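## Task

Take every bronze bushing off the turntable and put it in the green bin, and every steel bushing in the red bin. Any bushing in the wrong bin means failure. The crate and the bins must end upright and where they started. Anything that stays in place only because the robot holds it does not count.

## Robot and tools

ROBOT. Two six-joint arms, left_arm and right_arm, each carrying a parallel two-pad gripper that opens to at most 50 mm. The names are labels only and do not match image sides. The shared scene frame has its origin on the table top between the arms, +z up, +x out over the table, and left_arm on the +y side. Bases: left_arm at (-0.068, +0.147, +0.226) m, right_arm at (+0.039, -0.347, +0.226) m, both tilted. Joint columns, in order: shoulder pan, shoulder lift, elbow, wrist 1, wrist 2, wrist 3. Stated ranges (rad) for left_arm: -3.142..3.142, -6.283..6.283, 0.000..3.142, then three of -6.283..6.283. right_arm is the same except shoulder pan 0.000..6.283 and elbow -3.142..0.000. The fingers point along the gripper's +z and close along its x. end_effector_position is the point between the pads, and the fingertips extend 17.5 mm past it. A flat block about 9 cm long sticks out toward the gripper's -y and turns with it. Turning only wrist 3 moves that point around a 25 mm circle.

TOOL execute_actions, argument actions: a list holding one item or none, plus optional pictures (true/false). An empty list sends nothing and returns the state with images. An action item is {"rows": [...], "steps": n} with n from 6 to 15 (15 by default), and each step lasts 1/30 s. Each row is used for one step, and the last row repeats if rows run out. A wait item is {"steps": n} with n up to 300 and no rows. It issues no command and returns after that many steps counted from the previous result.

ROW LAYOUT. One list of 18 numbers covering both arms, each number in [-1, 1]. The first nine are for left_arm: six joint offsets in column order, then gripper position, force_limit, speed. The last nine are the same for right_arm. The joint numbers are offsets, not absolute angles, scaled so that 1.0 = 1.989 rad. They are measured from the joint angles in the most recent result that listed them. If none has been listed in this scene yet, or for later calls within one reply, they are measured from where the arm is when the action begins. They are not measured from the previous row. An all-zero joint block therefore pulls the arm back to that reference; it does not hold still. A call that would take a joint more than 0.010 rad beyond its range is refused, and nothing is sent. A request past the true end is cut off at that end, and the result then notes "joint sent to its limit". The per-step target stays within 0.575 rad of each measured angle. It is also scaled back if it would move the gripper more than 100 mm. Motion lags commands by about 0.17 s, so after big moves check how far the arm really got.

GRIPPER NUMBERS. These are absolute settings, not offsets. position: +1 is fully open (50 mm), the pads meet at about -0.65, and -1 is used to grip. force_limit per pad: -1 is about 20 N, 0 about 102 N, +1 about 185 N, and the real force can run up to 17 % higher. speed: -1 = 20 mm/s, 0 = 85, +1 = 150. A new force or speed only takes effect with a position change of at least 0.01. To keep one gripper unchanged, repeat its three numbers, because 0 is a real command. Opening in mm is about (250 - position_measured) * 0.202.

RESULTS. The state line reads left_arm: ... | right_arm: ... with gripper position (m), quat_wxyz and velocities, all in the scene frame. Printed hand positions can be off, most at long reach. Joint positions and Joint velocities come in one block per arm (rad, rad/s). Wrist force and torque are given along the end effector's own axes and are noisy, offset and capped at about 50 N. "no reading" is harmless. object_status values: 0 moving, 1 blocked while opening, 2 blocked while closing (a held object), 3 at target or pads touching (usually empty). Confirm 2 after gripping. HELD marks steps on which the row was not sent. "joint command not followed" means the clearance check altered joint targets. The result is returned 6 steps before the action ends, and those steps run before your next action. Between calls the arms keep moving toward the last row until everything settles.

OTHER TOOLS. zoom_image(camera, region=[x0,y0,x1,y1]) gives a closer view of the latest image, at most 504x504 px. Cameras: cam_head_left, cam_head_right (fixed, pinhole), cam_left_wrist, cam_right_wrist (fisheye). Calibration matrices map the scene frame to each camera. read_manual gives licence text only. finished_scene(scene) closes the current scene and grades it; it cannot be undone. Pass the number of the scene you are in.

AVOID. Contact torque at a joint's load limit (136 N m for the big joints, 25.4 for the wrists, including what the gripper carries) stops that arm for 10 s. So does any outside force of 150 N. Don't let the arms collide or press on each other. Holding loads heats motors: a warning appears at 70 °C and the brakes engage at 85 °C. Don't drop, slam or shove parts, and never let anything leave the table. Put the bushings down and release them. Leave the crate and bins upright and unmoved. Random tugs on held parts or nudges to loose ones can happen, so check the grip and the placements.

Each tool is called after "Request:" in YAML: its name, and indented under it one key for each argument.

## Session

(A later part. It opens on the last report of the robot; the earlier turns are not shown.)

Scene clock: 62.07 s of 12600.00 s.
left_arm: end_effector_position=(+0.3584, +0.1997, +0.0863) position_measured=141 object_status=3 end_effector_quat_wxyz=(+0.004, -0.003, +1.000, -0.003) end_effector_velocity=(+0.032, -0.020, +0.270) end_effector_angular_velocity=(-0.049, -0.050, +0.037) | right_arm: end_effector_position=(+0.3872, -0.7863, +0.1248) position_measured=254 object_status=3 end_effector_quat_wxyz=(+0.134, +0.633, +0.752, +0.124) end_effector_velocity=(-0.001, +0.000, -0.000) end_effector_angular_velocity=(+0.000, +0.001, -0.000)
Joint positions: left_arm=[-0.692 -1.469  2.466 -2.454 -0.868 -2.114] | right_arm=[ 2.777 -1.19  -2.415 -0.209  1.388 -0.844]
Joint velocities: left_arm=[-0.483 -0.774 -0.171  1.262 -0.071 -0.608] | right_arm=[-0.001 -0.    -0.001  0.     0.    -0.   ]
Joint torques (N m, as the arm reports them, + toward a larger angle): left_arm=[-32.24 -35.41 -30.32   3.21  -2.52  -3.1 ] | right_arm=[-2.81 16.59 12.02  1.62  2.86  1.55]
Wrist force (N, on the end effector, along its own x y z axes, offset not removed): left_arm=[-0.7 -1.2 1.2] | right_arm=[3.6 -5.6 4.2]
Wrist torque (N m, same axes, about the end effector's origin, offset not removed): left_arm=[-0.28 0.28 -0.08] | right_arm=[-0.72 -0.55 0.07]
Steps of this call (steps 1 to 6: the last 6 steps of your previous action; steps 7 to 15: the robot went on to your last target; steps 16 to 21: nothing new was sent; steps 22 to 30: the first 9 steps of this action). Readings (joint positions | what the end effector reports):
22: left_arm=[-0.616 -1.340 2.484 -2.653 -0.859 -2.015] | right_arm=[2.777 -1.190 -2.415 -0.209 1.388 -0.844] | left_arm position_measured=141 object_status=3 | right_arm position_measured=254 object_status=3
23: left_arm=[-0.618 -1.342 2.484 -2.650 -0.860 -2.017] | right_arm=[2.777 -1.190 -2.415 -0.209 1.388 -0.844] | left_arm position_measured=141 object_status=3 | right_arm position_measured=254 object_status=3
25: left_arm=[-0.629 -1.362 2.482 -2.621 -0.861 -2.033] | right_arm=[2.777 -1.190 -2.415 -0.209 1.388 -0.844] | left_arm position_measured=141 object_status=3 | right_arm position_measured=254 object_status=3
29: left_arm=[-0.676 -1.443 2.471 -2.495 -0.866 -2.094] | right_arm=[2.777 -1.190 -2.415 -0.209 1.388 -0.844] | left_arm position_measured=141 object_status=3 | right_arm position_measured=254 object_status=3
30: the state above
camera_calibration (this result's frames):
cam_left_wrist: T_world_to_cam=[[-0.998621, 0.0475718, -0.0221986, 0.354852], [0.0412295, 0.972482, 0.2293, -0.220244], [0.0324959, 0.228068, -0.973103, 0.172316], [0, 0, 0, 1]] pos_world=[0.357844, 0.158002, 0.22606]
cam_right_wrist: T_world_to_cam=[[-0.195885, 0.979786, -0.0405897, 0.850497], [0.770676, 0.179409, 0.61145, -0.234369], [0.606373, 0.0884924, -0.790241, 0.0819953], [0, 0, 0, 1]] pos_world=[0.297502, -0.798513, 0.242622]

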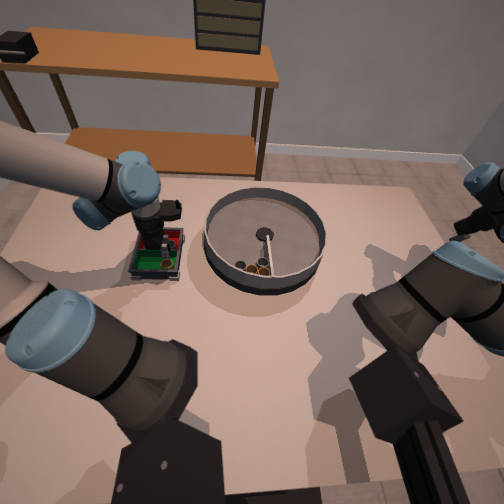

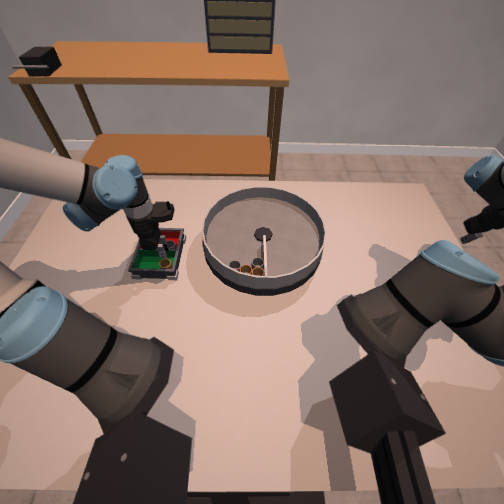

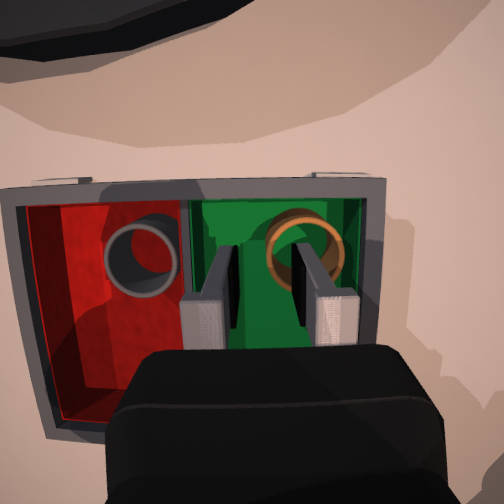

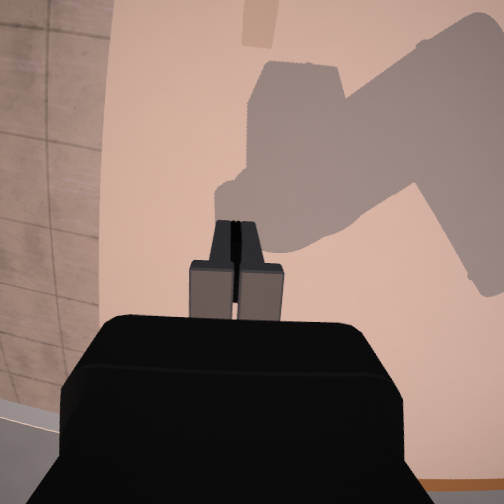

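Request:
execute_actions:
  actions:
    - {"rows": [[-0.2618,0.2515,-0.1466,0.0857,-0.0820,-0.3091,0.076,-0.5,0.3,0,0,0,0,0,0,-1,0,0]], "steps": 15}

Request:
execute_actions:
  actions:
    - {"steps": 30}
  pictures: true

Request:
zoom_image:
  camera: "cam_left_wrist"
  region: [170, 170, 370, 350]

Scene clock: 62.70 s of 12600.00 s.
left_arm: end_effector_position=(+0.3792, +0.0924, +0.1766) position_measured=141 object_status=3 end_effector_quat_wxyz=(+0.010, -0.011, +1.000, -0.023) end_effector_velocity=(-0.000, -0.474, +0.004) end_effector_angular_velocity=(-0.002, +0.054, -0.057) | right_arm: end_effector_position=(+0.3872, -0.7863, +0.1248) position_measured=254 object_status=3 end_effector_quat_wxyz=(+0.134, +0.633, +0.752, +0.124) end_effector_velocity=(-0.000, +0.000, -0.000) end_effector_angular_velocity=(+0.001, -0.000, +0.001)
Joint positions: left_arm=[-0.967 -1.447  2.319 -2.162 -0.946 -2.445] | right_arm=[ 2.777 -1.19  -2.415 -0.209  1.388 -0.844]
Joint velocities: left_arm=[-0.579  1.08  -0.345 -0.29  -0.205 -0.656] | right_arm=[-0.    -0.    -0.001  0.     0.001 -0.   ]
Joint torques (N m, as the arm reports them, + toward a larger angle): left_arm=[-36.54  16.01 -30.97  -5.1   -2.86  -3.26] | right_arm=[-2.78 16.94 12.49  1.66  2.85  1.51]
Wrist force (N, on the end effector, along its own x y z axes, offset not removed): left_arm=[-1.8 -0.9 0.0] | right_arm=[1.9 -2.3 -3.8]
Wrist torque (N m, same axes, about the end effector's origin, offset not removed): left_arm=[-0.21 0.40 -0.06] | right_arm=[-0.35 -0.25 -0.10]
Steps of this call (steps 1 to 6: the last 6 steps of your previous action; steps 7 to 10: the robot went on to your last target; steps 11 to 19: the first 9 steps of this action). Readings (joint positions | what the end effector reports):
11: left_arm=[-0.818 -1.661 2.411 -2.093 -0.889 -2.277] | right_arm=[2.777 -1.190 -2.415 -0.209 1.388 -0.844] | left_arm position_measured=141 object_status=3 | right_arm position_measured=254 object_status=3
12: left_arm=[-0.825 -1.661 2.406 -2.090 -0.893 -2.284] | right_arm=[2.777 -1.190 -2.415 -0.209 1.388 -0.844] | left_arm position_measured=141 object_status=3 | right_arm position_measured=254 object_status=3
14: left_arm=[-0.864 -1.618 2.380 -2.110 -0.909 -2.328] | right_arm=[2.777 -1.190 -2.415 -0.209 1.388 -0.844] | left_arm position_measured=141 object_status=3 | right_arm position_measured=254 object_status=3
18: left_arm=[-0.947 -1.483 2.331 -2.152 -0.939 -2.423] | right_arm=[2.777 -1.190 -2.415 -0.209 1.388 -0.844] | left_arm position_measured=141 object_status=3 | right_arm position_measured=254 object_status=3
19: the state above

Scene clock: 63.70 s of 12600.00 s.
left_arm: end_effector_position=(+0.3293, -0.1031, +0.1500) position_measured=141 object_status=3 end_effector_quat_wxyz=(+0.000, +0.000, +1.000, +0.000) end_effector_velocity=(-0.001, -0.002, -0.000) end_effector_angular_velocity=(-0.000, -0.000, +0.000) | right_arm: end_effector_position=(+0.3872, -0.7863, +0.1248) position_measured=254 object_status=3 end_effector_quat_wxyz=(+0.134, +0.633, +0.752, +0.124) end_effector_velocity=(+0.000, -0.001, +0.001) end_effector_angular_velocity=(-0.001, -0.001, -0.001)
Joint positions: left_arm=[-1.212 -0.969  2.175 -2.283 -1.031 -2.728] | right_arm=[ 2.777 -1.19  -2.415 -0.209  1.388 -0.844]
Joint velocities: left_arm=[-0.003  0.005 -0.002 -0.002 -0.001 -0.003] | right_arm=[-0.     0.001  0.001  0.    -0.     0.001]
Joint torques (N m, as the arm reports them, + toward a larger angle): left_arm=[-35.02  -9.46 -30.09  -4.55  -2.17  -1.2 ] | right_arm=[-1.94 16.05 12.04  1.67  2.88  1.5 ]
Wrist force (N, on the end effector, along its own x y z axes, offset not removed): left_arm=[-1.4 -1.1 0.1] | right_arm=[0.2 -1.3 -2.1]
Wrist torque (N m, same axes, about the end effector's origin, offset not removed): left_arm=[-0.25 0.30 -0.07] | right_arm=[-0.34 0.01 0.25]
Kept back: nothing.
Steps of this call (steps 1 to 6: the last 6 steps of your previous action; steps 7 to 30: the robot went on to your last target). Readings (joint positions | what the end effector reports):
1: left_arm=[-0.986 -1.410 2.308 -2.171 -0.953 -2.468] | right_arm=[2.777 -1.190 -2.415 -0.209 1.388 -0.844] | left_arm position_measured=141 object_status=3 | right_arm position_measured=254 object_status=3
2: left_arm=[-1.006 -1.374 2.296 -2.181 -0.960 -2.490] | right_arm=[2.777 -1.190 -2.415 -0.209 1.388 -0.844] | left_arm position_measured=141 object_status=3 | right_arm position_measured=254 object_status=3
4: left_arm=[-1.044 -1.301 2.273 -2.201 -0.973 -2.534] | right_arm=[2.777 -1.190 -2.415 -0.209 1.388 -0.844] | left_arm position_measured=141 object_status=3 | right_arm position_measured=254 object_status=3
8: left_arm=[-1.121 -1.154 2.228 -2.239 -1.000 -2.622] | right_arm=[2.777 -1.190 -2.415 -0.209 1.388 -0.844] | left_arm position_measured=141 object_status=3 | right_arm position_measured=254 object_status=3
30: the state above
camera_calibration (this result's frames):
cam_left_wrist: T_world_to_cam=[[-0.998427, 0.0542273, -0.0142647, 0.341133], [0.0493489, 0.970589, 0.235629, 0.0569708], [0.0266227, 0.234554, -0.971738, 0.306728], [0, 0, 0, 1]] pos_world=[0.329619, -0.145738, 0.289501]
cam_right_wrist: T_world_to_cam=[[-0.195885, 0.979786, -0.0405899, 0.850497], [0.770676, 0.179409, 0.61145, -0.234369], [0.606372, 0.0884923, -0.790241, 0.0819953], [0, 0, 0, 1]] pos_world=[0.297502, -0.798514, 0.242622]

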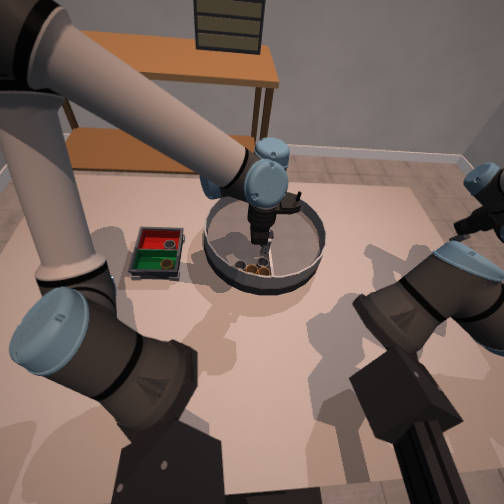

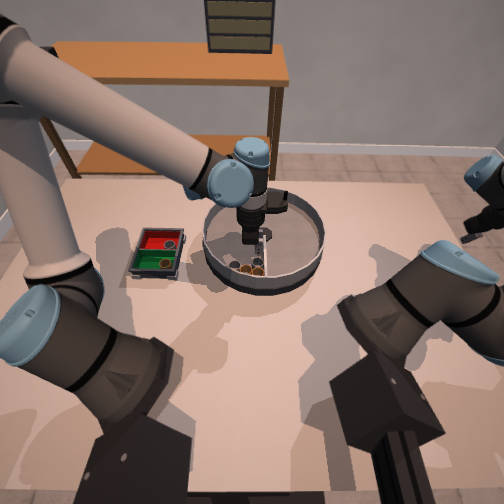

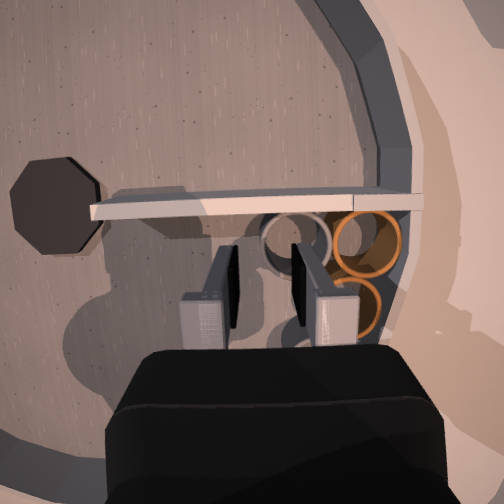

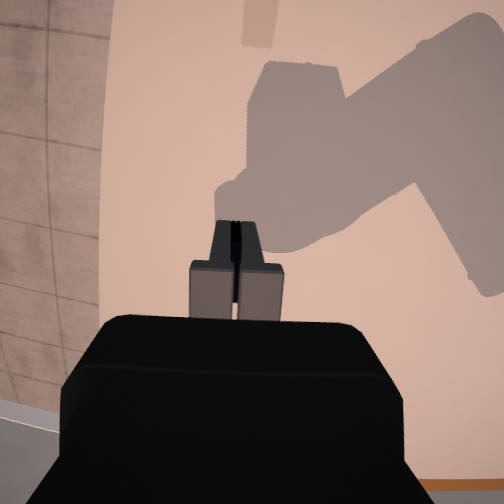

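Region (170, 170, 370, 350) of cam_left_wrist's 504x504 image, scaled by 2.520, with more detail than that image has; it fills the top 454 rows of this view, and the rest is white.

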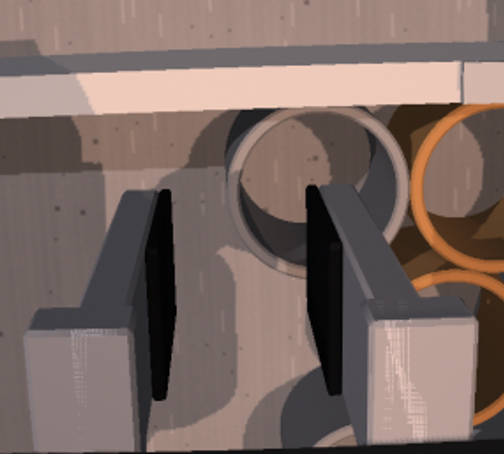

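Request:
execute_actions:
  actions:
    - {"rows": [[0.0025,0.0045,0.001,-0.007,0.0012,0.0027,0.076,-0.5,0.3,0,0,0,0,0,0,-1,0,0],[0.005,0.009,0.0021,-0.014,0.0023,0.0053,0.076,-0.5,0.3,0,0,0,0,0,0,-1,0,0],[0.0075,0.0136,0.0031,-0.021,0.0035,0.008,0.076,-0.5,0.3,0,0,0,0,0,0,-1,0,0],[0.0101,0.0181,0.0041,-0.028,0.0046,0.0106,0.076,-0.5,0.3,0,0,0,0,0,0,-1,0,0],[0.0126,0.0226,0.0052,-0.035,0.0058,0.0133,0.076,-0.5,0.3,0,0,0,0,0,0,-1,0,0],[0.0151,0.0271,0.0062,-0.042,0.0069,0.0159,0.076,-0.5,0.3,0,0,0,0,0,0,-1,0,0],[0.0176,0.0317,0.0073,-0.049,0.0081,0.0186,0.076,-0.5,0.3,0,0,0,0,0,0,-1,0,0],[0.0201,0.0362,0.0083,-0.056,0.0092,0.0212,0.076,-0.5,0.3,0,0,0,0,0,0,-1,0,0],[0.0226,0.0407,0.0093,-0.063,0.0104,0.0239,0.076,-0.5,0.3,0,0,0,0,0,0,-1,0,0],[0.0251,0.0452,0.0104,-0.070,0.0115,0.0265,0.076,-0.5,0.3,0,0,0,0,0,0,-1,0,0],[0.0277,0.0497,0.0114,-0.077,0.0127,0.0292,0.076,-0.5,0.3,0,0,0,0,0,0,-1,0,0],[0.0302,0.0543,0.0124,-0.084,0.0138,0.0318,0.076,-0.5,0.3,0,0,0,0,0,0,-1,0,0],[0.0327,0.0588,0.0135,-0.091,0.015,0.0345,0.076,-0.5,0.3,0,0,0,0,0,0,-1,0,0],[0.0352,0.0633,0.0145,-0.0981,0.0161,0.0371,0.076,-0.5,0.3,0,0,0,0,0,0,-1,0,0]], "steps": 15}

Request:
execute_actions:
  actions:
    - {"steps": 16}

Scene clock: 64.73 s of 12600.00 s.
left_arm: end_effector_position=(+0.3300, -0.1041, +0.1304) position_measured=141 object_status=3 end_effector_quat_wxyz=(+0.000, +0.000, +1.000, +0.000) end_effector_velocity=(+0.001, -0.002, -0.114) end_effector_angular_velocity=(+0.002, +0.003, -0.001) | right_arm: end_effector_position=(+0.3872, -0.7863, +0.1248) position_measured=254 object_status=3 end_effector_quat_wxyz=(+0.134, +0.633, +0.752, +0.124) end_effector_velocity=(+0.000, +0.000, +0.000) end_effector_angular_velocity=(+0.000, -0.000, +0.001)
Joint positions: left_arm=[-1.19  -0.929  2.184 -2.344 -1.021 -2.705] | right_arm=[ 2.777 -1.19  -2.415 -0.209  1.388 -0.844]
Joint velocities: left_arm=[ 0.129  0.229  0.054 -0.35   0.058  0.133] | right_arm=[ 0.001  0.    -0.    -0.    -0.001 -0.   ]
Joint torques (N m, as the arm reports them, + toward a larger angle): left_arm=[-15.92  -7.34  -5.27  -5.54   1.62   1.94] | right_arm=[-2.5  16.78 11.94  1.6   3.02  1.45]
Wrist force (N, on the end effector, along its own x y z axes, offset not removed): left_arm=[-1.1 -2.1 -0.4] | right_arm=[-4.1 0.1 3.7]
Wrist torque (N m, same axes, about the end effector's origin, offset not removed): left_arm=[-0.43 0.24 -0.09] | right_arm=[-0.19 0.81 0.22]
Steps of this call (steps 1 to 15: the robot went on to your last target; steps 16 to 22: nothing new was sent; steps 23 to 31: the first 9 steps of this action). Readings (joint positions | what the end effector reports):
23: left_arm=[-1.213 -0.969 2.175 -2.284 -1.031 -2.728] | right_arm=[2.777 -1.190 -2.415 -0.209 1.388 -0.844] | left_arm position_measured=141 object_status=3 | right_arm position_measured=254 object_status=3
24: left_arm=[-1.212 -0.968 2.175 -2.285 -1.031 -2.728] | right_arm=[2.777 -1.190 -2.415 -0.209 1.388 -0.844] | left_arm position_measured=141 object_status=3 | right_arm position_measured=254 object_status=3
26: left_arm=[-1.208 -0.962 2.176 -2.295 -1.029 -2.724] | right_arm=[2.777 -1.190 -2.415 -0.209 1.388 -0.844] | left_arm position_measured=141 object_status=3 | right_arm position_measured=254 object_status=3
30: left_arm=[-1.194 -0.937 2.182 -2.333 -1.023 -2.709] | right_arm=[2.777 -1.190 -2.415 -0.209 1.388 -0.844] | left_arm position_measured=141 object_status=3 | right_arm position_measured=254 object_status=3
31: the state above

Scene clock: 65.27 s of 12600.00 s.
left_arm: end_effector_position=(+0.3297, -0.1038, +0.0900) position_measured=141 object_status=3 end_effector_quat_wxyz=(+0.001, -0.000, +1.000, -0.000) end_effector_velocity=(+0.000, -0.000, -0.010) end_effector_angular_velocity=(-0.001, -0.001, +0.000) | right_arm: end_effector_position=(+0.3872, -0.7863, +0.1248) position_measured=254 object_status=3 end_effector_quat_wxyz=(+0.134, +0.633, +0.752, +0.124) end_effector_velocity=(-0.000, -0.001, +0.000) end_effector_angular_velocity=(-0.001, -0.001, -0.001)
Joint positions: left_arm=[-1.144 -0.846  2.203 -2.474 -1.    -2.656] | right_arm=[ 2.777 -1.19  -2.415 -0.209  1.388 -0.844]
Joint velocities: left_arm=[ 0.011  0.022  0.003 -0.033  0.005  0.013] | right_arm=[-0.001  0.001  0.     0.    -0.     0.   ]
Joint torques (N m, as the arm reports them, + toward a larger angle): left_arm=[-19.9  -13.72  -4.94  -4.47   1.35   1.45] | right_arm=[-2.61 15.65 12.32  1.69  2.91  1.39]
Wrist force (N, on the end effector, along its own x y z axes, offset not removed): left_arm=[-2.0 -1.3 0.3] | right_arm=[5.2 0.7 1.6]
Wrist torque (N m, same axes, about the end effector's origin, offset not removed): left_arm=[-0.26 0.43 -0.04] | right_arm=[0.08 -0.85 -0.05]
Kept back: nothing.
Steps of this call (steps 1 to 6: the last 6 steps of your previous action; steps 7 to 16: the robot went on to your last target). Readings (joint positions | what the end effector reports):
1: left_arm=[-1.186 -0.922 2.186 -2.357 -1.019 -2.700] | right_arm=[2.777 -1.190 -2.415 -0.209 1.388 -0.844] | left_arm position_measured=141 object_status=3 | right_arm position_measured=254 object_status=3
2: left_arm=[-1.181 -0.913 2.188 -2.369 -1.017 -2.695] | right_arm=[2.777 -1.190 -2.415 -0.209 1.388 -0.844] | left_arm position_measured=141 object_status=3 | right_arm position_measured=254 object_status=3
4: left_arm=[-1.172 -0.897 2.192 -2.395 -1.013 -2.685] | right_arm=[2.777 -1.190 -2.415 -0.209 1.388 -0.844] | left_arm position_measured=141 object_status=3 | right_arm position_measured=254 object_status=3
8: left_arm=[-1.154 -0.865 2.199 -2.444 -1.005 -2.667] | right_arm=[2.777 -1.190 -2.415 -0.209 1.388 -0.844] | left_arm position_measured=141 object_status=3 | right_arm position_measured=254 object_status=3
16: the state above

Request:
execute_actions:
  actions:
    - {"rows": [[0.0014,0.0004,0.0015,-0.002,0.0007,0.0014,0.076,-0.5,0.3,0,0,0,0,0,0,-1,0,0],[0.0014,0.0004,0.0015,-0.002,0.0007,0.0014,0.076,-0.5,0.3,0,0,0,0,0,0,-1,0,0],[0.0014,0.0004,0.0015,-0.002,0.0007,0.0014,-1,-0.5,-0.2,0,0,0,0,0,0,-1,0,0]], "steps": 15}

Request:
execute_actions:
  actions:
    - {"steps": 8}

Scene clock: 66.43 s of 12600.00 s.
left_arm: end_effector_position=(+0.3295, -0.1025, +0.0884) position_measured=216 object_status=0 end_effector_quat_wxyz=(+0.001, +0.000, +1.000, -0.000) end_effector_velocity=(+0.000, +0.002, -0.000) end_effector_angular_velocity=(+0.002, -0.001, -0.000) | right_arm: end_effector_position=(+0.3872, -0.7863, +0.1248) position_measured=254 object_status=3 end_effector_quat_wxyz=(+0.134, +0.633, +0.752, +0.124) end_effector_velocity=(-0.000, +0.000, +0.000) end_effector_angular_velocity=(+0.000, +0.000, +0.000)
Joint positions: left_arm=[-1.141 -0.845  2.206 -2.478 -0.999 -2.653] | right_arm=[ 2.777 -1.19  -2.415 -0.209  1.388 -0.844]
Joint velocities: left_arm=[ 0.001 -0.004  0.003  0.001  0.002  0.001] | right_arm=[-0.     0.    -0.    -0.001  0.001 -0.001]
Joint torques (N m, as the arm reports them, + toward a larger angle): left_arm=[-18.55 -34.79  -2.77  -0.7    1.01   1.59] | right_arm=[-2.51 16.23 12.3   1.72  2.96  1.5 ]
Wrist force (N, on the end effector, along its own x y z axes, offset not removed): left_arm=[-1.5 -0.4 0.2] | right_arm=[1.6 1.6 0.5]
Wrist torque (N m, same axes, about the end effector's origin, offset not removed): left_arm=[-0.07 0.37 -0.03] | right_arm=[0.08 -0.30 0.15]
Steps of this call (steps 1 to 15: the robot went on to your last target; steps 16 to 26: nothing new was sent; steps 27 to 35: the first 9 steps of this action). Readings (joint positions | what the end effector reports):
27: left_arm=[-1.142 -0.843 2.204 -2.478 -0.999 -2.654] | right_arm=[2.777 -1.190 -2.415 -0.209 1.388 -0.844] | left_arm position_measured=141 object_status=3 | right_arm position_measured=254 object_status=3
28: left_arm=[-1.142 -0.844 2.204 -2.478 -0.999 -2.654] | right_arm=[2.777 -1.190 -2.415 -0.209 1.388 -0.844] | left_arm position_measured=141 object_status=3 | right_arm position_measured=254 object_status=3
30: left_arm=[-1.142 -0.844 2.205 -2.478 -0.999 -2.654] | right_arm=[2.777 -1.190 -2.415 -0.209 1.388 -0.844] | left_arm position_measured=157 object_status=0 | right_arm position_measured=254 object_status=3
34: left_arm=[-1.141 -0.845 2.206 -2.478 -0.999 -2.653] | right_arm=[2.777 -1.190 -2.415 -0.209 1.388 -0.844] | left_arm position_measured=204 object_status=0 | right_arm position_measured=254 object_status=3
35: the state above

Scene clock: 66.70 s of 12600.00 s.
left_arm: end_effector_position=(+0.3294, -0.1023, +0.0883) position_measured=219 object_status=2 end_effector_quat_wxyz=(+0.000, +0.000, +1.000, +0.000) end_effector_velocity=(-0.001, +0.001, -0.000) end_effector_angular_velocity=(+0.001, +0.001, -0.001) | right_arm: end_effector_position=(+0.3872, -0.7863, +0.1248) position_measured=254 object_status=3 end_effector_quat_wxyz=(+0.134, +0.633, +0.752, +0.124) end_effector_velocity=(-0.000, -0.001, +0.000) end_effector_angular_velocity=(-0.000, -0.000, -0.001)
Joint positions: left_arm=[-1.141 -0.845  2.206 -2.478 -0.998 -2.653] | right_arm=[ 2.777 -1.19  -2.415 -0.209  1.388 -0.844]
Joint velocities: left_arm=[-0.    -0.     0.001  0.    -0.     0.   ] | right_arm=[-0.001  0.     0.001 -0.     0.     0.   ]
Joint torques (N m, as the arm reports them, + toward a larger angle): left_arm=[-18.39 -33.41  -2.91   0.08   1.74   1.52] | right_arm=[-2.98 16.39 12.57  1.67  2.9   1.42]
Wrist force (N, on the end effector, along its own x y z axes, offset not removed): left_arm=[-1.1 -2.5 -1.6] | right_arm=[0.5 1.2 2.0]
Wrist torque (N m, same axes, about the end effector's origin, offset not removed): left_arm=[-0.21 0.29 -0.05] | right_arm=[0.26 -0.05 -0.14]
Kept back: nothing.
Steps of this call (steps 1 to 6: the last 6 steps of your previous action; steps 7 to 8: the robot went on to your last target). Readings (joint positions | what the end effector reports):
1: left_arm=[-1.141 -0.845 2.206 -2.478 -0.999 -2.653] | right_arm=[2.777 -1.190 -2.415 -0.209 1.388 -0.844] | left_arm position_measured=219 object_status=0 | right_arm position_measured=254 object_status=3
2: left_arm=[-1.141 -0.845 2.206 -2.478 -0.999 -2.653] | right_arm=[2.777 -1.190 -2.415 -0.209 1.388 -0.844] | left_arm position_measured=219 object_status=0 | right_arm position_measured=254 object_status=3
4: left_arm=[-1.141 -0.845 2.206 -2.478 -0.999 -2.653] | right_arm=[2.777 -1.190 -2.415 -0.209 1.388 -0.844] | left_arm position_measured=219 object_status=0 | right_arm position_measured=254 object_status=3
8: the state above

Request:
execute_actions:
  actions: []

Scene clock: 67.73 s of 12600.00 s.
left_arm: end_effector_position=(+0.3294, -0.1023, +0.0883) position_measured=219 object_status=2 end_effector_quat_wxyz=(+0.000, +0.000, +1.000, +0.000) end_effector_velocity=(+0.001, -0.001, +0.001) end_effector_angular_velocity=(-0.001, -0.001, +0.000) | right_arm: end_effector_position=(+0.3872, -0.7863, +0.1248) position_measured=254 object_status=3 end_effector_quat_wxyz=(+0.134, +0.633, +0.752, +0.124) end_effector_velocity=(+0.001, -0.000, +0.000) end_effector_angular_velocity=(-0.001, -0.001, +0.001)
Joint positions: left_arm=[-1.141 -0.845  2.206 -2.478 -0.998 -2.653] | right_arm=[ 2.777 -1.19  -2.415 -0.209  1.388 -0.844]
Joint velocities: left_arm=[-0.001  0.001 -0.002 -0.001  0.     0.   ] | right_arm=[ 0.001  0.     0.001 -0.    -0.    -0.001]
Joint torques (N m, as the arm reports them, + toward a larger angle): left_arm=[-17.9  -32.56  -2.83   0.24   1.79   1.45] | right_arm=[-2.04 15.97 12.15  1.61  2.87  1.46]
Wrist force (N, on the end effector, along its own x y z axes, offset not removed): left_arm=[-1.2 -3.2 -2.8] | right_arm=[1.2 0.4 3.8]
Wrist torque (N m, same axes, about the end effector's origin, offset not removed): left_arm=[-0.33 0.32 -0.08] | right_arm=[0.22 0.05 -0.07]
Kept back: nothing.
Steps of this call (steps 1 to 15: the robot went on to your last target; steps 16 to 31: nothing new was sent). Readings (joint positions | what the end effector reports):
1: left_arm=[-1.141 -0.845 2.206 -2.478 -0.998 -2.653] | right_arm=[2.777 -1.190 -2.415 -0.209 1.388 -0.844] | left_arm position_measured=219 object_status=2 | right_arm position_measured=254 object_status=3
2: left_arm=[-1.141 -0.845 2.206 -2.478 -0.998 -2.653] | right_arm=[2.777 -1.190 -2.415 -0.209 1.388 -0.844] | left_arm position_measured=219 object_status=2 | right_arm position_measured=254 object_status=3
4: left_arm=[-1.141 -0.845 2.206 -2.478 -0.998 -2.653] | right_arm=[2.777 -1.190 -2.415 -0.209 1.388 -0.844] | left_arm position_measured=219 object_status=2 | right_arm position_measured=254 object_status=3
8: left_arm=[-1.141 -0.845 2.206 -2.478 -0.998 -2.653] | right_arm=[2.777 -1.190 -2.415 -0.209 1.388 -0.844] | left_arm position_measured=219 object_status=2 | right_arm position_measured=254 object_status=3
31: the state above
All arms were judged still, so your last target was given up. Only a new action makes them travel on or press farther. Fingers that are still opening or closing keep moving.
camera_calibration (this result's frames):
cam_left_wrist: T_world_to_cam=[[-0.998413, 0.0544034, -0.0145433, 0.340313], [0.0494558, 0.970593, 0.23559, 0.0706827], [0.0269326, 0.234497, -0.971744, 0.24648], [0, 0, 0, 1]] pos_world=[0.329639, -0.144917, 0.227812]
cam_right_wrist: T_world_to_cam=[[-0.195885, 0.979786, -0.0405897, 0.850497], [0.770676, 0.179409, 0.61145, -0.234369], [0.606372, 0.0884923, -0.790241, 0.0819953], [0, 0, 0, 1]] pos_world=[0.297502, -0.798514, 0.242622]

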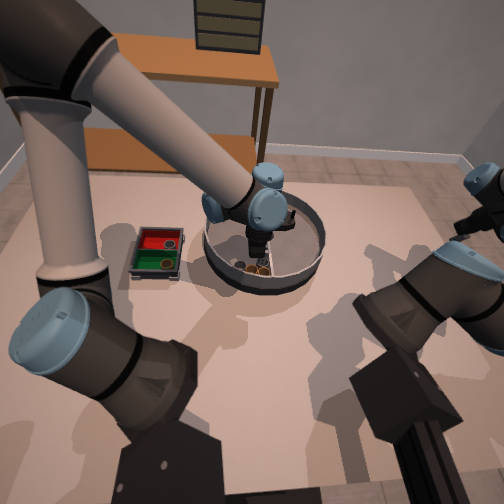

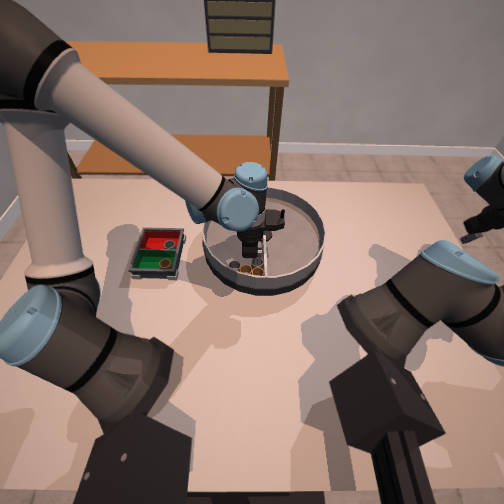

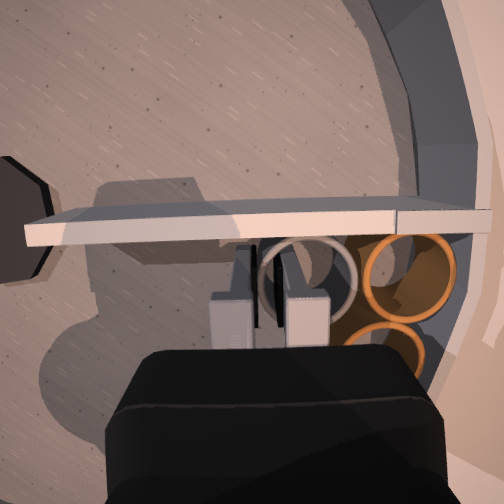

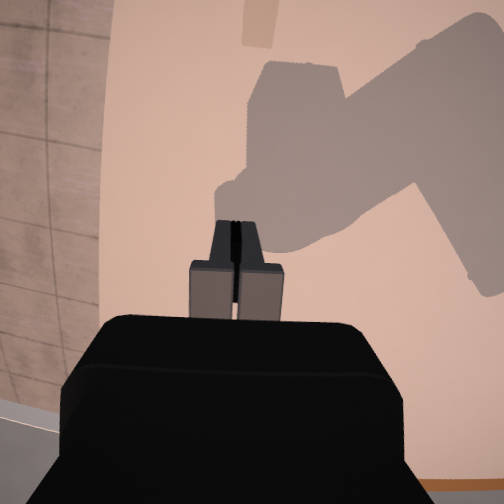

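Request:
execute_actions:
  actions:
    - {"rows":[[-0.006,-0.011,-0.003,0.017,-0.003,-0.007,-1,-0.5,-0.2,0,0,0,0,0,0,-1,0,0],[-0.013,-0.022,-0.006,0.035,-0.006,-0.013,-1,-0.5,-0.2,0,0,0,0,0,0,-1,0,0],[-0.021,-0.036,-0.010,0.057,-0.010,-0.022,-1,-0.5,-0.2,0,0,0,0,0,0,-1,0,0],[-0.030,-0.052,-0.014,0.081,-0.014,-0.031,-1,-0.5,-0.2,0,0,0,0,0,0,-1,0,0],[-0.038,-0.066,-0.018,0.103,-0.018,-0.040,-1,-0.5,-0.2,0,0,0,0,0,0,-1,0,0],[-0.0447,-0.0779,-0.0206,0.1217,-0.0206,-0.0468,-1,-0.5,-0.2,0,0,0,0,0,0,-1,0,0],[-0.0447,-0.0779,-0.0206,0.1217,-0.0206,-0.0468,-1,-0.5,-0.2,0,0,0,0,0,0,-1,0,0],[-0.02,-0.104,-0.0195,0.130,-0.013,-0.018,-1,-0.5,-0.2,0,0,0,0,0,0,-1,0,0],[0.015,-0.141,-0.018,0.141,-0.002,0.023,-1,-0.5,-0.2,0,0,0,0,0,0,-1,0,0],[0.055,-0.184,-0.016,0.154,0.011,0.071,-1,-0.5,-0.2,0,0,0,0,0,0,-1,0,0],[0.095,-0.226,-0.014,0.166,0.024,0.118,-1,-0.5,-0.2,0,0,0,0,0,0,-1,0,0],[0.135,-0.269,-0.012,0.179,0.036,0.165,-1,-0.5,-0.2,0,0,0,0,0,0,-1,0,0],[0.175,-0.311,-0.010,0.192,0.049,0.212,-1,-0.5,-0.2,0,0,0,0,0,0,-1,0,0],[0.21,-0.348,-0.009,0.203,0.060,0.253,-1,-0.5,-0.2,0,0,0,0,0,0,-1,0,0],[0.2332,-0.3729,-0.0079,0.2102,0.0672,0.2803,-1,-0.5,-0.2,0,0,0,0,0,0,-1,0,0]]}

Scene clock: 70.37 s of 12600.00 s.
left_arm: end_effector_position=(+0.3326, -0.1039, +0.1405) position_measured=219 object_status=2 end_effector_quat_wxyz=(+0.001, -0.002, +1.000, -0.003) end_effector_velocity=(+0.079, +0.103, +0.222) end_effector_angular_velocity=(-0.032, +0.003, -0.002) | right_arm: end_effector_position=(+0.3872, -0.7863, +0.1248) position_measured=254 object_status=3 end_effector_quat_wxyz=(+0.134, +0.633, +0.752, +0.124) end_effector_velocity=(-0.000, +0.001, -0.000) end_effector_angular_velocity=(+0.001, +0.000, +0.001)
Joint positions: left_arm=[-1.196 -0.951  2.179 -2.322 -1.025 -2.711] | right_arm=[ 2.777 -1.19  -2.415 -0.209  1.388 -0.844]
Joint velocities: left_arm=[-0.029 -0.632 -0.1    0.716 -0.029 -0.012] | right_arm=[ 0.001  0.    -0.001  0.    -0.     0.   ]
Joint torques (N m, as the arm reports them, + toward a larger angle): left_arm=[ -0.17 -57.15 -21.01   2.09   0.44   0.89] | right_arm=[-2.55 16.03 12.41  1.74  2.85  1.47]
Wrist force (N, on the end effector, along its own x y z axes, offset not removed): left_arm=[5.2 7.8 2.7] | right_arm=[-0.2 2.0 3.7]
Wrist torque (N m, same axes, about the end effector's origin, offset not removed): left_arm=[-1.27 -0.47 0.07] | right_arm=[0.46 0.09 0.10]
Steps of this call (steps 1 to 70: nothing new was sent; steps 71 to 79: the first 9 steps of this action). Readings (joint positions | what the end effector reports):
71: left_arm=[-1.141 -0.846 2.206 -2.478 -0.998 -2.653] | right_arm=[2.777 -1.190 -2.415 -0.209 1.388 -0.844] | left_arm position_measured=219 object_status=2 | right_arm position_measured=254 object_status=3
72: left_arm=[-1.142 -0.848 2.206 -2.475 -0.999 -2.654] | right_arm=[2.777 -1.190 -2.415 -0.209 1.388 -0.844] | left_arm position_measured=219 object_status=2 | right_arm position_measured=254 object_status=3
74: left_arm=[-1.151 -0.863 2.201 -2.452 -1.003 -2.664] | right_arm=[2.777 -1.190 -2.415 -0.209 1.388 -0.844] | left_arm position_measured=219 object_status=2 | right_arm position_measured=254 object_status=3
78: left_arm=[-1.191 -0.931 2.182 -2.348 -1.022 -2.706] | right_arm=[2.777 -1.190 -2.415 -0.209 1.388 -0.844] | left_arm position_measured=219 object_status=2 | right_arm position_measured=254 object_status=3
79: the state above

Request:
execute_actions:
  actions:
    - {"steps":15}
  pictures: true

Scene clock: 70.87 s of 12600.00 s.
left_arm: end_effector_position=(+0.4269, +0.1000, +0.1680) position_measured=219 object_status=2 end_effector_quat_wxyz=(-0.002, +0.002, +1.000, -0.013) end_effector_velocity=(+0.095, +0.463, +0.008) end_effector_angular_velocity=(+0.034, -0.013, +0.018) | right_arm: end_effector_position=(+0.3872, -0.7863, +0.1248) position_measured=254 object_status=3 end_effector_quat_wxyz=(+0.134, +0.633, +0.752, +0.124) end_effector_velocity=(+0.000, +0.000, -0.000) end_effector_angular_velocity=(-0.000, -0.000, +0.001)
Joint positions: left_arm=[-0.878 -1.357  2.184 -2.141 -0.925 -2.335] | right_arm=[ 2.777 -1.19  -2.415 -0.209  1.388 -0.844]
Joint velocities: left_arm=[ 0.659 -0.752  0.021  0.268  0.202  0.77 ] | right_arm=[ 0.    -0.    -0.     0.001 -0.    -0.001]
Joint torques (N m, as the arm reports them, + toward a larger angle): left_arm=[ -5.27 -35.49  -7.8    0.24   2.24   3.81] | right_arm=[-2.12 16.04 12.19  1.67  2.88  1.41]
Wrist force (N, on the end effector, along its own x y z axes, offset not removed): left_arm=[-1.5 -0.7 1.1] | right_arm=[0.6 -2.8 3.0]
Wrist torque (N m, same axes, about the end effector's origin, offset not removed): left_arm=[-0.17 0.32 -0.07] | right_arm=[-0.31 -0.12 0.12]
Kept back: nothing.
Steps of this call (steps 1 to 6: the last 6 steps of your previous action; steps 7 to 15: the robot went on to your last target). Readings (joint positions | what the end effector reports):
1: left_arm=[-1.191 -0.975 2.176 -2.298 -1.024 -2.705] | right_arm=[2.777 -1.190 -2.415 -0.209 1.388 -0.844] | left_arm position_measured=219 object_status=2 | right_arm position_measured=254 object_status=3
2: left_arm=[-1.176 -1.005 2.175 -2.277 -1.018 -2.687] | right_arm=[2.777 -1.190 -2.415 -0.209 1.388 -0.844] | left_arm position_measured=219 object_status=2 | right_arm position_measured=254 object_status=3
4: left_arm=[-1.131 -1.067 2.176 -2.248 -1.004 -2.634] | right_arm=[2.777 -1.190 -2.415 -0.209 1.388 -0.844] | left_arm position_measured=219 object_status=2 | right_arm position_measured=254 object_status=3
8: left_arm=[-1.037 -1.176 2.179 -2.207 -0.974 -2.523] | right_arm=[2.777 -1.190 -2.415 -0.209 1.388 -0.844] | left_arm position_measured=219 object_status=2 | right_arm position_measured=254 object_status=3
15: the state above
camera_calibration (this result's frames):
cam_left_wrist: T_world_to_cam=[[-0.998237, 0.0581126, -0.0120967, 0.426955], [0.0542756, 0.976115, 0.210364, -0.147545], [0.0240326, 0.209337, -0.977548, 0.2786], [0, 0, 0, 1]] pos_world=[0.427515, 0.0608884, 0.308548]
cam_right_wrist: T_world_to_cam=[[-0.195885, 0.979786, -0.0405898, 0.850497], [0.770676, 0.179409, 0.61145, -0.234369], [0.606372, 0.0884924, -0.790241, 0.0819953], [0, 0, 0, 1]] pos_world=[0.297502, -0.798513, 0.242622]

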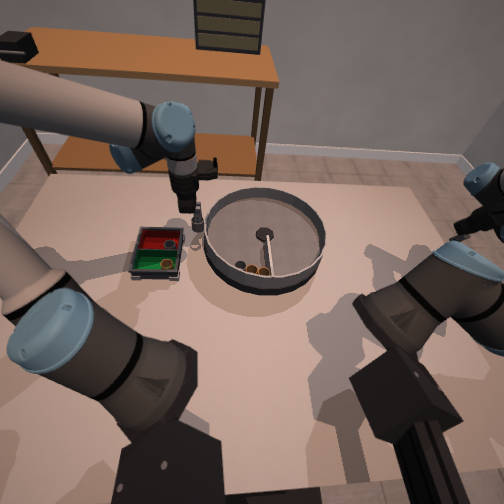

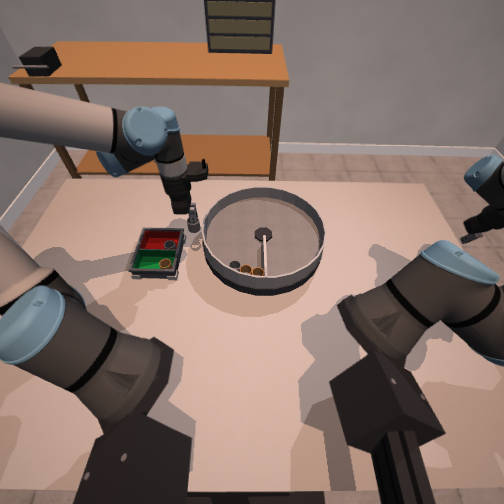

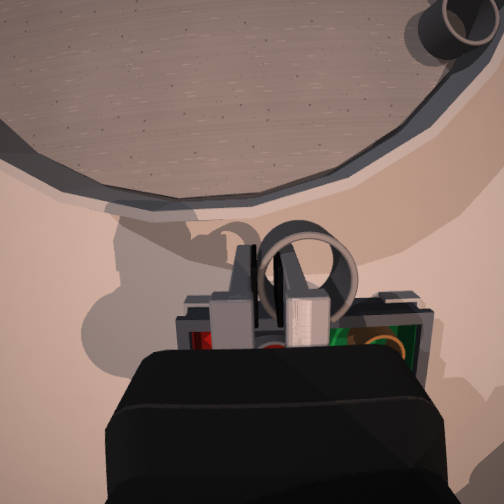

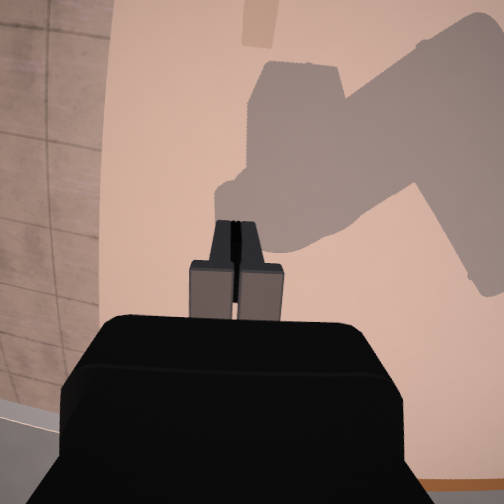

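Request:
execute_actions:
  actions:
    - {"rows":[[0.1010,-0.1155,0.0031,0.0408,0.0305,0.1204,-1,-0.5,-0.2,0,0,0,0,0,0,-1,0,0],[0.1010,-0.1155,0.0031,0.0408,0.0305,0.1204,-1,-0.5,-0.2,0,0,0,0,0,0,-1,0,0],[0.1010,-0.1155,0.0031,0.0408,0.0305,0.1204,-1,-0.5,-0.2,0,0,0,0,0,0,-1,0,0],[0.1010,-0.1155,0.0031,0.0408,0.0305,0.1204,-1,-0.5,-0.2,0,0,0,0,0,0,-1,0,0],[0.106,-0.107,0.005,0.026,0.0305,0.127,-1,-0.5,-0.2,0,0,0,0,0,0,-1,0,0],[0.114,-0.094,0.009,0.003,0.031,0.138,-1,-0.5,-0.2,0,0,0,0,0,0,-1,0,0],[0.124,-0.077,0.013,-0.027,0.0315,0.152,-1,-0.5,-0.2,0,0,0,0,0,0,-1,0,0],[0.135,-0.059,0.0175,-0.058,0.032,0.167,-1,-0.5,-0.2,0,0,0,0,0,0,-1,0,0],[0.1462,-0.0408,0.0222,-0.0901,0.0322,0.1817,-1,-0.5,-0.2,0,0,0,0,0,0,-1,0,0],[0.157,-0.027,0.0255,-0.117,0.0325,0.196,-1,-0.5,-0.2,0,0,0,0,0,0,-1,0,0],[0.168,-0.014,0.029,-0.144,0.0327,0.210,-1,-0.5,-0.2,0,0,0,0,0,0,-1,0,0],[0.178,-0.002,0.032,-0.168,0.033,0.222,-1,-0.5,-0.2,0,0,0,0,0,0,-1,0,0],[0.186,0.008,0.034,-0.187,0.033,0.232,-1,-0.5,-0.2,0,0,0,0,0,0,-1,0,0],[0.191,0.015,0.036,-0.200,0.0332,0.239,-1,-0.5,-0.2,0,0,0,0,0,0,-1,0,0],[0.1938,0.0184,0.0368,-0.2067,0.0333,0.2428,-1,-0.5,-0.2,0,0,0,0,0,0,-1,0,0]]}

Request:
execute_actions:
  actions:
    - {"steps":18}
  pictures: true

Scene clock: 71.97 s of 12600.00 s.
left_arm: end_effector_position=(+0.4351, +0.2449, +0.1560) position_measured=219 object_status=2 end_effector_quat_wxyz=(-0.002, +0.003, +1.000, +0.001) end_effector_velocity=(+0.002, -0.030, -0.222) end_effector_angular_velocity=(+0.022, +0.077, -0.072) | right_arm: end_effector_position=(+0.3872, -0.7863, +0.1248) position_measured=254 object_status=3 end_effector_quat_wxyz=(+0.134, +0.633, +0.752, +0.124) end_effector_velocity=(-0.000, +0.001, -0.000) end_effector_angular_velocity=(+0.001, +0.001, +0.001)
Joint positions: left_arm=[-0.657 -1.556  2.199 -2.109 -0.863 -2.07 ] | right_arm=[ 2.777 -1.19  -2.415 -0.209  1.388 -0.844]
Joint velocities: left_arm=[ 0.307  0.489  0.137 -0.785  0.015  0.407] | right_arm=[ 0.    -0.001 -0.001 -0.     0.     0.   ]
Joint torques (N m, as the arm reports them, + toward a larger angle): left_arm=[ 3.1  15.39 -1.93 -6.88  1.46  3.42] | right_arm=[-2.29 16.46 12.38  1.64  2.85  1.53]
Wrist force (N, on the end effector, along its own x y z axes, offset not removed): left_arm=[-0.9 -1.1 -1.1] | right_arm=[0.2 1.1 2.4]
Wrist torque (N m, same axes, about the end effector's origin, offset not removed): left_arm=[-0.27 0.26 -0.01] | right_arm=[0.26 0.20 -0.10]
Steps of this call (steps 1 to 24: the robot went on to your last target; steps 25 to 33: the first 9 steps of this action). Readings (joint positions | what the end effector reports):
25: left_arm=[-0.678 -1.586 2.190 -2.060 -0.865 -2.096] | right_arm=[2.777 -1.190 -2.415 -0.209 1.388 -0.844] | left_arm position_measured=219 object_status=2 | right_arm position_measured=254 object_status=3
26: left_arm=[-0.678 -1.586 2.190 -2.060 -0.865 -2.096] | right_arm=[2.777 -1.190 -2.415 -0.209 1.388 -0.844] | left_arm position_measured=219 object_status=2 | right_arm position_measured=254 object_status=3
28: left_arm=[-0.677 -1.586 2.190 -2.060 -0.865 -2.096] | right_arm=[2.777 -1.190 -2.415 -0.209 1.388 -0.844] | left_arm position_measured=219 object_status=2 | right_arm position_measured=254 object_status=3
32: left_arm=[-0.666 -1.570 2.195 -2.086 -0.864 -2.082] | right_arm=[2.777 -1.190 -2.415 -0.209 1.388 -0.844] | left_arm position_measured=219 object_status=2 | right_arm position_measured=254 object_status=3
33: the state above

Scene clock: 72.57 s of 12600.00 s.
left_arm: end_effector_position=(+0.4354, +0.2462, +0.0520) position_measured=219 object_status=2 end_effector_quat_wxyz=(-0.000, +0.001, +1.000, -0.000) end_effector_velocity=(-0.001, +0.002, -0.015) end_effector_angular_velocity=(+0.000, -0.005, +0.004) | right_arm: end_effector_position=(+0.3872, -0.7863, +0.1248) position_measured=254 object_status=3 end_effector_quat_wxyz=(+0.134, +0.633, +0.752, +0.124) end_effector_velocity=(-0.000, +0.001, -0.000) end_effector_angular_velocity=(+0.001, +0.001, +0.000)
Joint positions: left_arm=[-0.496 -1.325  2.256 -2.543 -0.859 -1.856] | right_arm=[ 2.777 -1.19  -2.415 -0.209  1.388 -0.844]
Joint velocities: left_arm=[ 0.025  0.035  0.008 -0.071  0.001  0.034] | right_arm=[-0.    -0.    -0.001 -0.     0.001  0.001]
Joint torques (N m, as the arm reports them, + toward a larger angle): left_arm=[-12.21 -10.22  -1.55  -4.37   1.38   1.74] | right_arm=[-2.95 16.24 11.79  1.66  2.94  1.51]
Wrist force (N, on the end effector, along its own x y z axes, offset not removed): left_arm=[-0.4 -2.4 1.9] | right_arm=[-3.6 1.7 -1.8]
Wrist torque (N m, same axes, about the end effector's origin, offset not removed): left_arm=[-0.45 0.17 -0.05] | right_arm=[0.21 0.73 0.35]
Kept back: nothing.
Steps of this call (steps 1 to 6: the last 6 steps of your previous action; steps 7 to 18: the robot went on to your last target). Readings (joint positions | what the end effector reports):
1: left_arm=[-0.645 -1.537 2.204 -2.140 -0.863 -2.054] | right_arm=[2.777 -1.190 -2.415 -0.209 1.388 -0.844] | left_arm position_measured=219 object_status=2 | right_arm position_measured=254 object_status=3
2: left_arm=[-0.631 -1.515 2.210 -2.177 -0.862 -2.035] | right_arm=[2.777 -1.190 -2.415 -0.209 1.388 -0.844] | left_arm position_measured=219 object_status=2 | right_arm position_measured=254 object_status=3
4: left_arm=[-0.599 -1.466 2.222 -2.263 -0.861 -1.992] | right_arm=[2.777 -1.190 -2.415 -0.209 1.388 -0.844] | left_arm position_measured=219 object_status=2 | right_arm position_measured=254 object_status=3
8: left_arm=[-0.536 -1.381 2.243 -2.429 -0.860 -1.911] | right_arm=[2.777 -1.190 -2.415 -0.209 1.388 -0.844] | left_arm position_measured=219 object_status=2 | right_arm position_measured=254 object_status=3
18: the state above
camera_calibration (this result's frames):
cam_left_wrist: T_world_to_cam=[[-0.99837, 0.0555261, -0.0131813, 0.426256], [0.0508812, 0.970652, 0.235046, -0.264809], [0.0258456, 0.233992, -0.971895, 0.127204], [0, 0, 0, 1]] pos_world=[0.435747, 0.203604, 0.191489]
cam_right_wrist: T_world_to_cam=[[-0.195885, 0.979786, -0.0405899, 0.850497], [0.770676, 0.179409, 0.61145, -0.234369], [0.606372, 0.0884922, -0.790241, 0.0819952], [0, 0, 0, 1]] pos_world=[0.297502, -0.798514, 0.242622]

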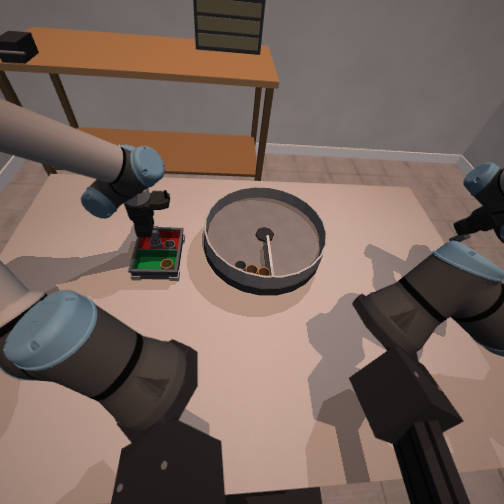

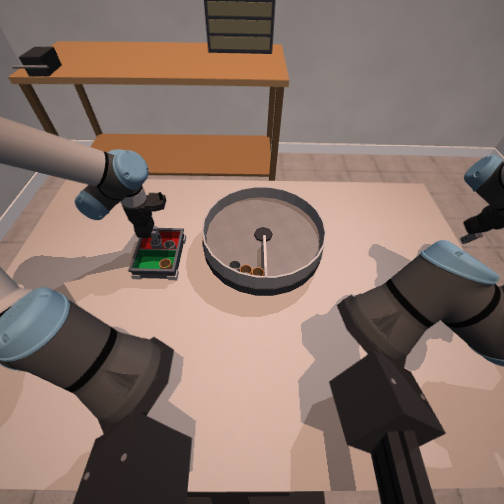

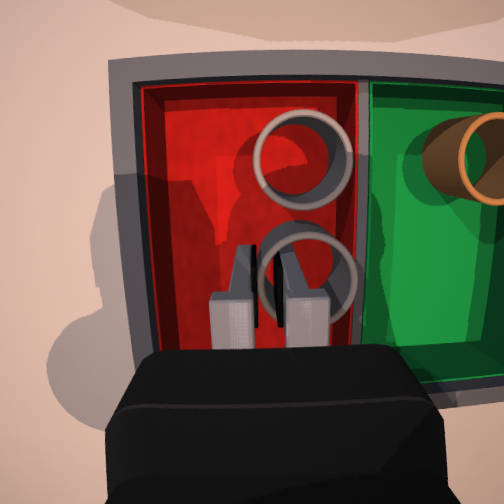

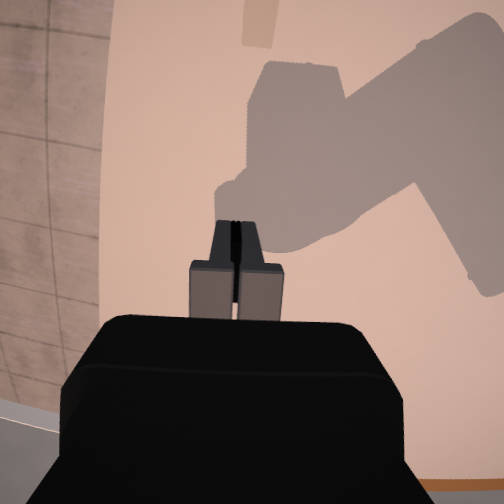

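Request:
execute_actions:
  actions:
    - {"rows":[[0.0062,0.0097,0.0014,-0.0166,0.0004,0.0079,-1,-0.5,-0.2,0,0,0,0,0,0,-1,0,0],[0.0062,0.0097,0.0014,-0.0166,0.0004,0.0079,-1,-0.5,-0.2,0,0,0,0,0,0,-1,0,0],[0.0062,0.0097,0.0014,-0.0166,0.0004,0.0079,-1,-0.5,-0.2,0,0,0,0,0,0,-1,0,0],[0.0062,0.0097,0.0014,-0.0166,0.0004,0.0079,-1,-0.5,-0.2,0,0,0,0,0,0,-1,0,0],[0.0062,0.0097,0.0014,-0.0166,0.0004,0.0079,-1,-0.5,-0.2,0,0,0,0,0,0,-1,0,0],[0.0062,0.0097,0.0014,-0.0166,0.0004,0.0079,-1,-0.5,-0.2,0,0,0,0,0,0,-1,0,0],[0.0062,0.0097,0.0014,-0.0166,0.0004,0.0079,-1,-0.5,-0.2,0,0,0,0,0,0,-1,0,0],[0.0062,0.0097,0.0014,-0.0166,0.0004,0.0079,0.076,-0.5,0.3,0,0,0,0,0,0,-1,0,0]],"steps":15}

Scene clock: 73.27 s of 12600.00 s.
left_arm: end_effector_position=(+0.4347, +0.2469, +0.0448) position_measured=196 object_status=0 end_effector_quat_wxyz=(+0.000, +0.000, +1.000, +0.000) end_effector_velocity=(-0.000, +0.001, -0.007) end_effector_angular_velocity=(+0.001, -0.001, +0.001) | right_arm: end_effector_position=(+0.3872, -0.7863, +0.1248) position_measured=254 object_status=3 end_effector_quat_wxyz=(+0.134, +0.633, +0.752, +0.124) end_effector_velocity=(+0.000, -0.000, +0.000) end_effector_angular_velocity=(-0.000, -0.000, -0.000)
Joint positions: left_arm=[-0.485 -1.308  2.259 -2.572 -0.858 -1.842] | right_arm=[ 2.777 -1.19  -2.415 -0.209  1.388 -0.844]
Joint velocities: left_arm=[ 0.011  0.018  0.002 -0.029  0.001  0.014] | right_arm=[ 0.    -0.001  0.001  0.001 -0.     0.   ]
Joint torques (N m, as the arm reports them, + toward a larger angle): left_arm=[-10.96  -9.76  -0.53  -4.08   1.4    1.38] | right_arm=[-2.98 16.01 12.36  1.61  3.07  1.47]
Wrist force (N, on the end effector, along its own x y z axes, offset not removed): left_arm=[-1.8 -0.6 0.9] | right_arm=[2.5 1.3 2.9]
Wrist torque (N m, same axes, about the end effector's origin, offset not removed): left_arm=[-0.09 0.44 0.04] | right_arm=[0.24 -0.54 0.03]
Steps of this call (steps 1 to 12: the robot went on to your last target; steps 13 to 21: the first 9 steps of this action). Readings (joint positions | what the end effector reports):
13: left_arm=[-0.492 -1.320 2.257 -2.551 -0.859 -1.852] | right_arm=[2.777 -1.190 -2.415 -0.209 1.388 -0.844] | left_arm position_measured=219 object_status=2 | right_arm position_measured=254 object_status=3
14: left_arm=[-0.491 -1.319 2.257 -2.554 -0.858 -1.851] | right_arm=[2.777 -1.190 -2.415 -0.209 1.388 -0.844] | left_arm position_measured=219 object_status=2 | right_arm position_measured=254 object_status=3
16: left_arm=[-0.488 -1.314 2.258 -2.562 -0.858 -1.847] | right_arm=[2.777 -1.190 -2.415 -0.209 1.388 -0.844] | left_arm position_measured=219 object_status=2 | right_arm position_measured=254 object_status=3
20: left_arm=[-0.485 -1.308 2.259 -2.571 -0.858 -1.843] | right_arm=[2.777 -1.190 -2.415 -0.209 1.388 -0.844] | left_arm position_measured=214 object_status=0 | right_arm position_measured=254 object_status=3
21: the state above


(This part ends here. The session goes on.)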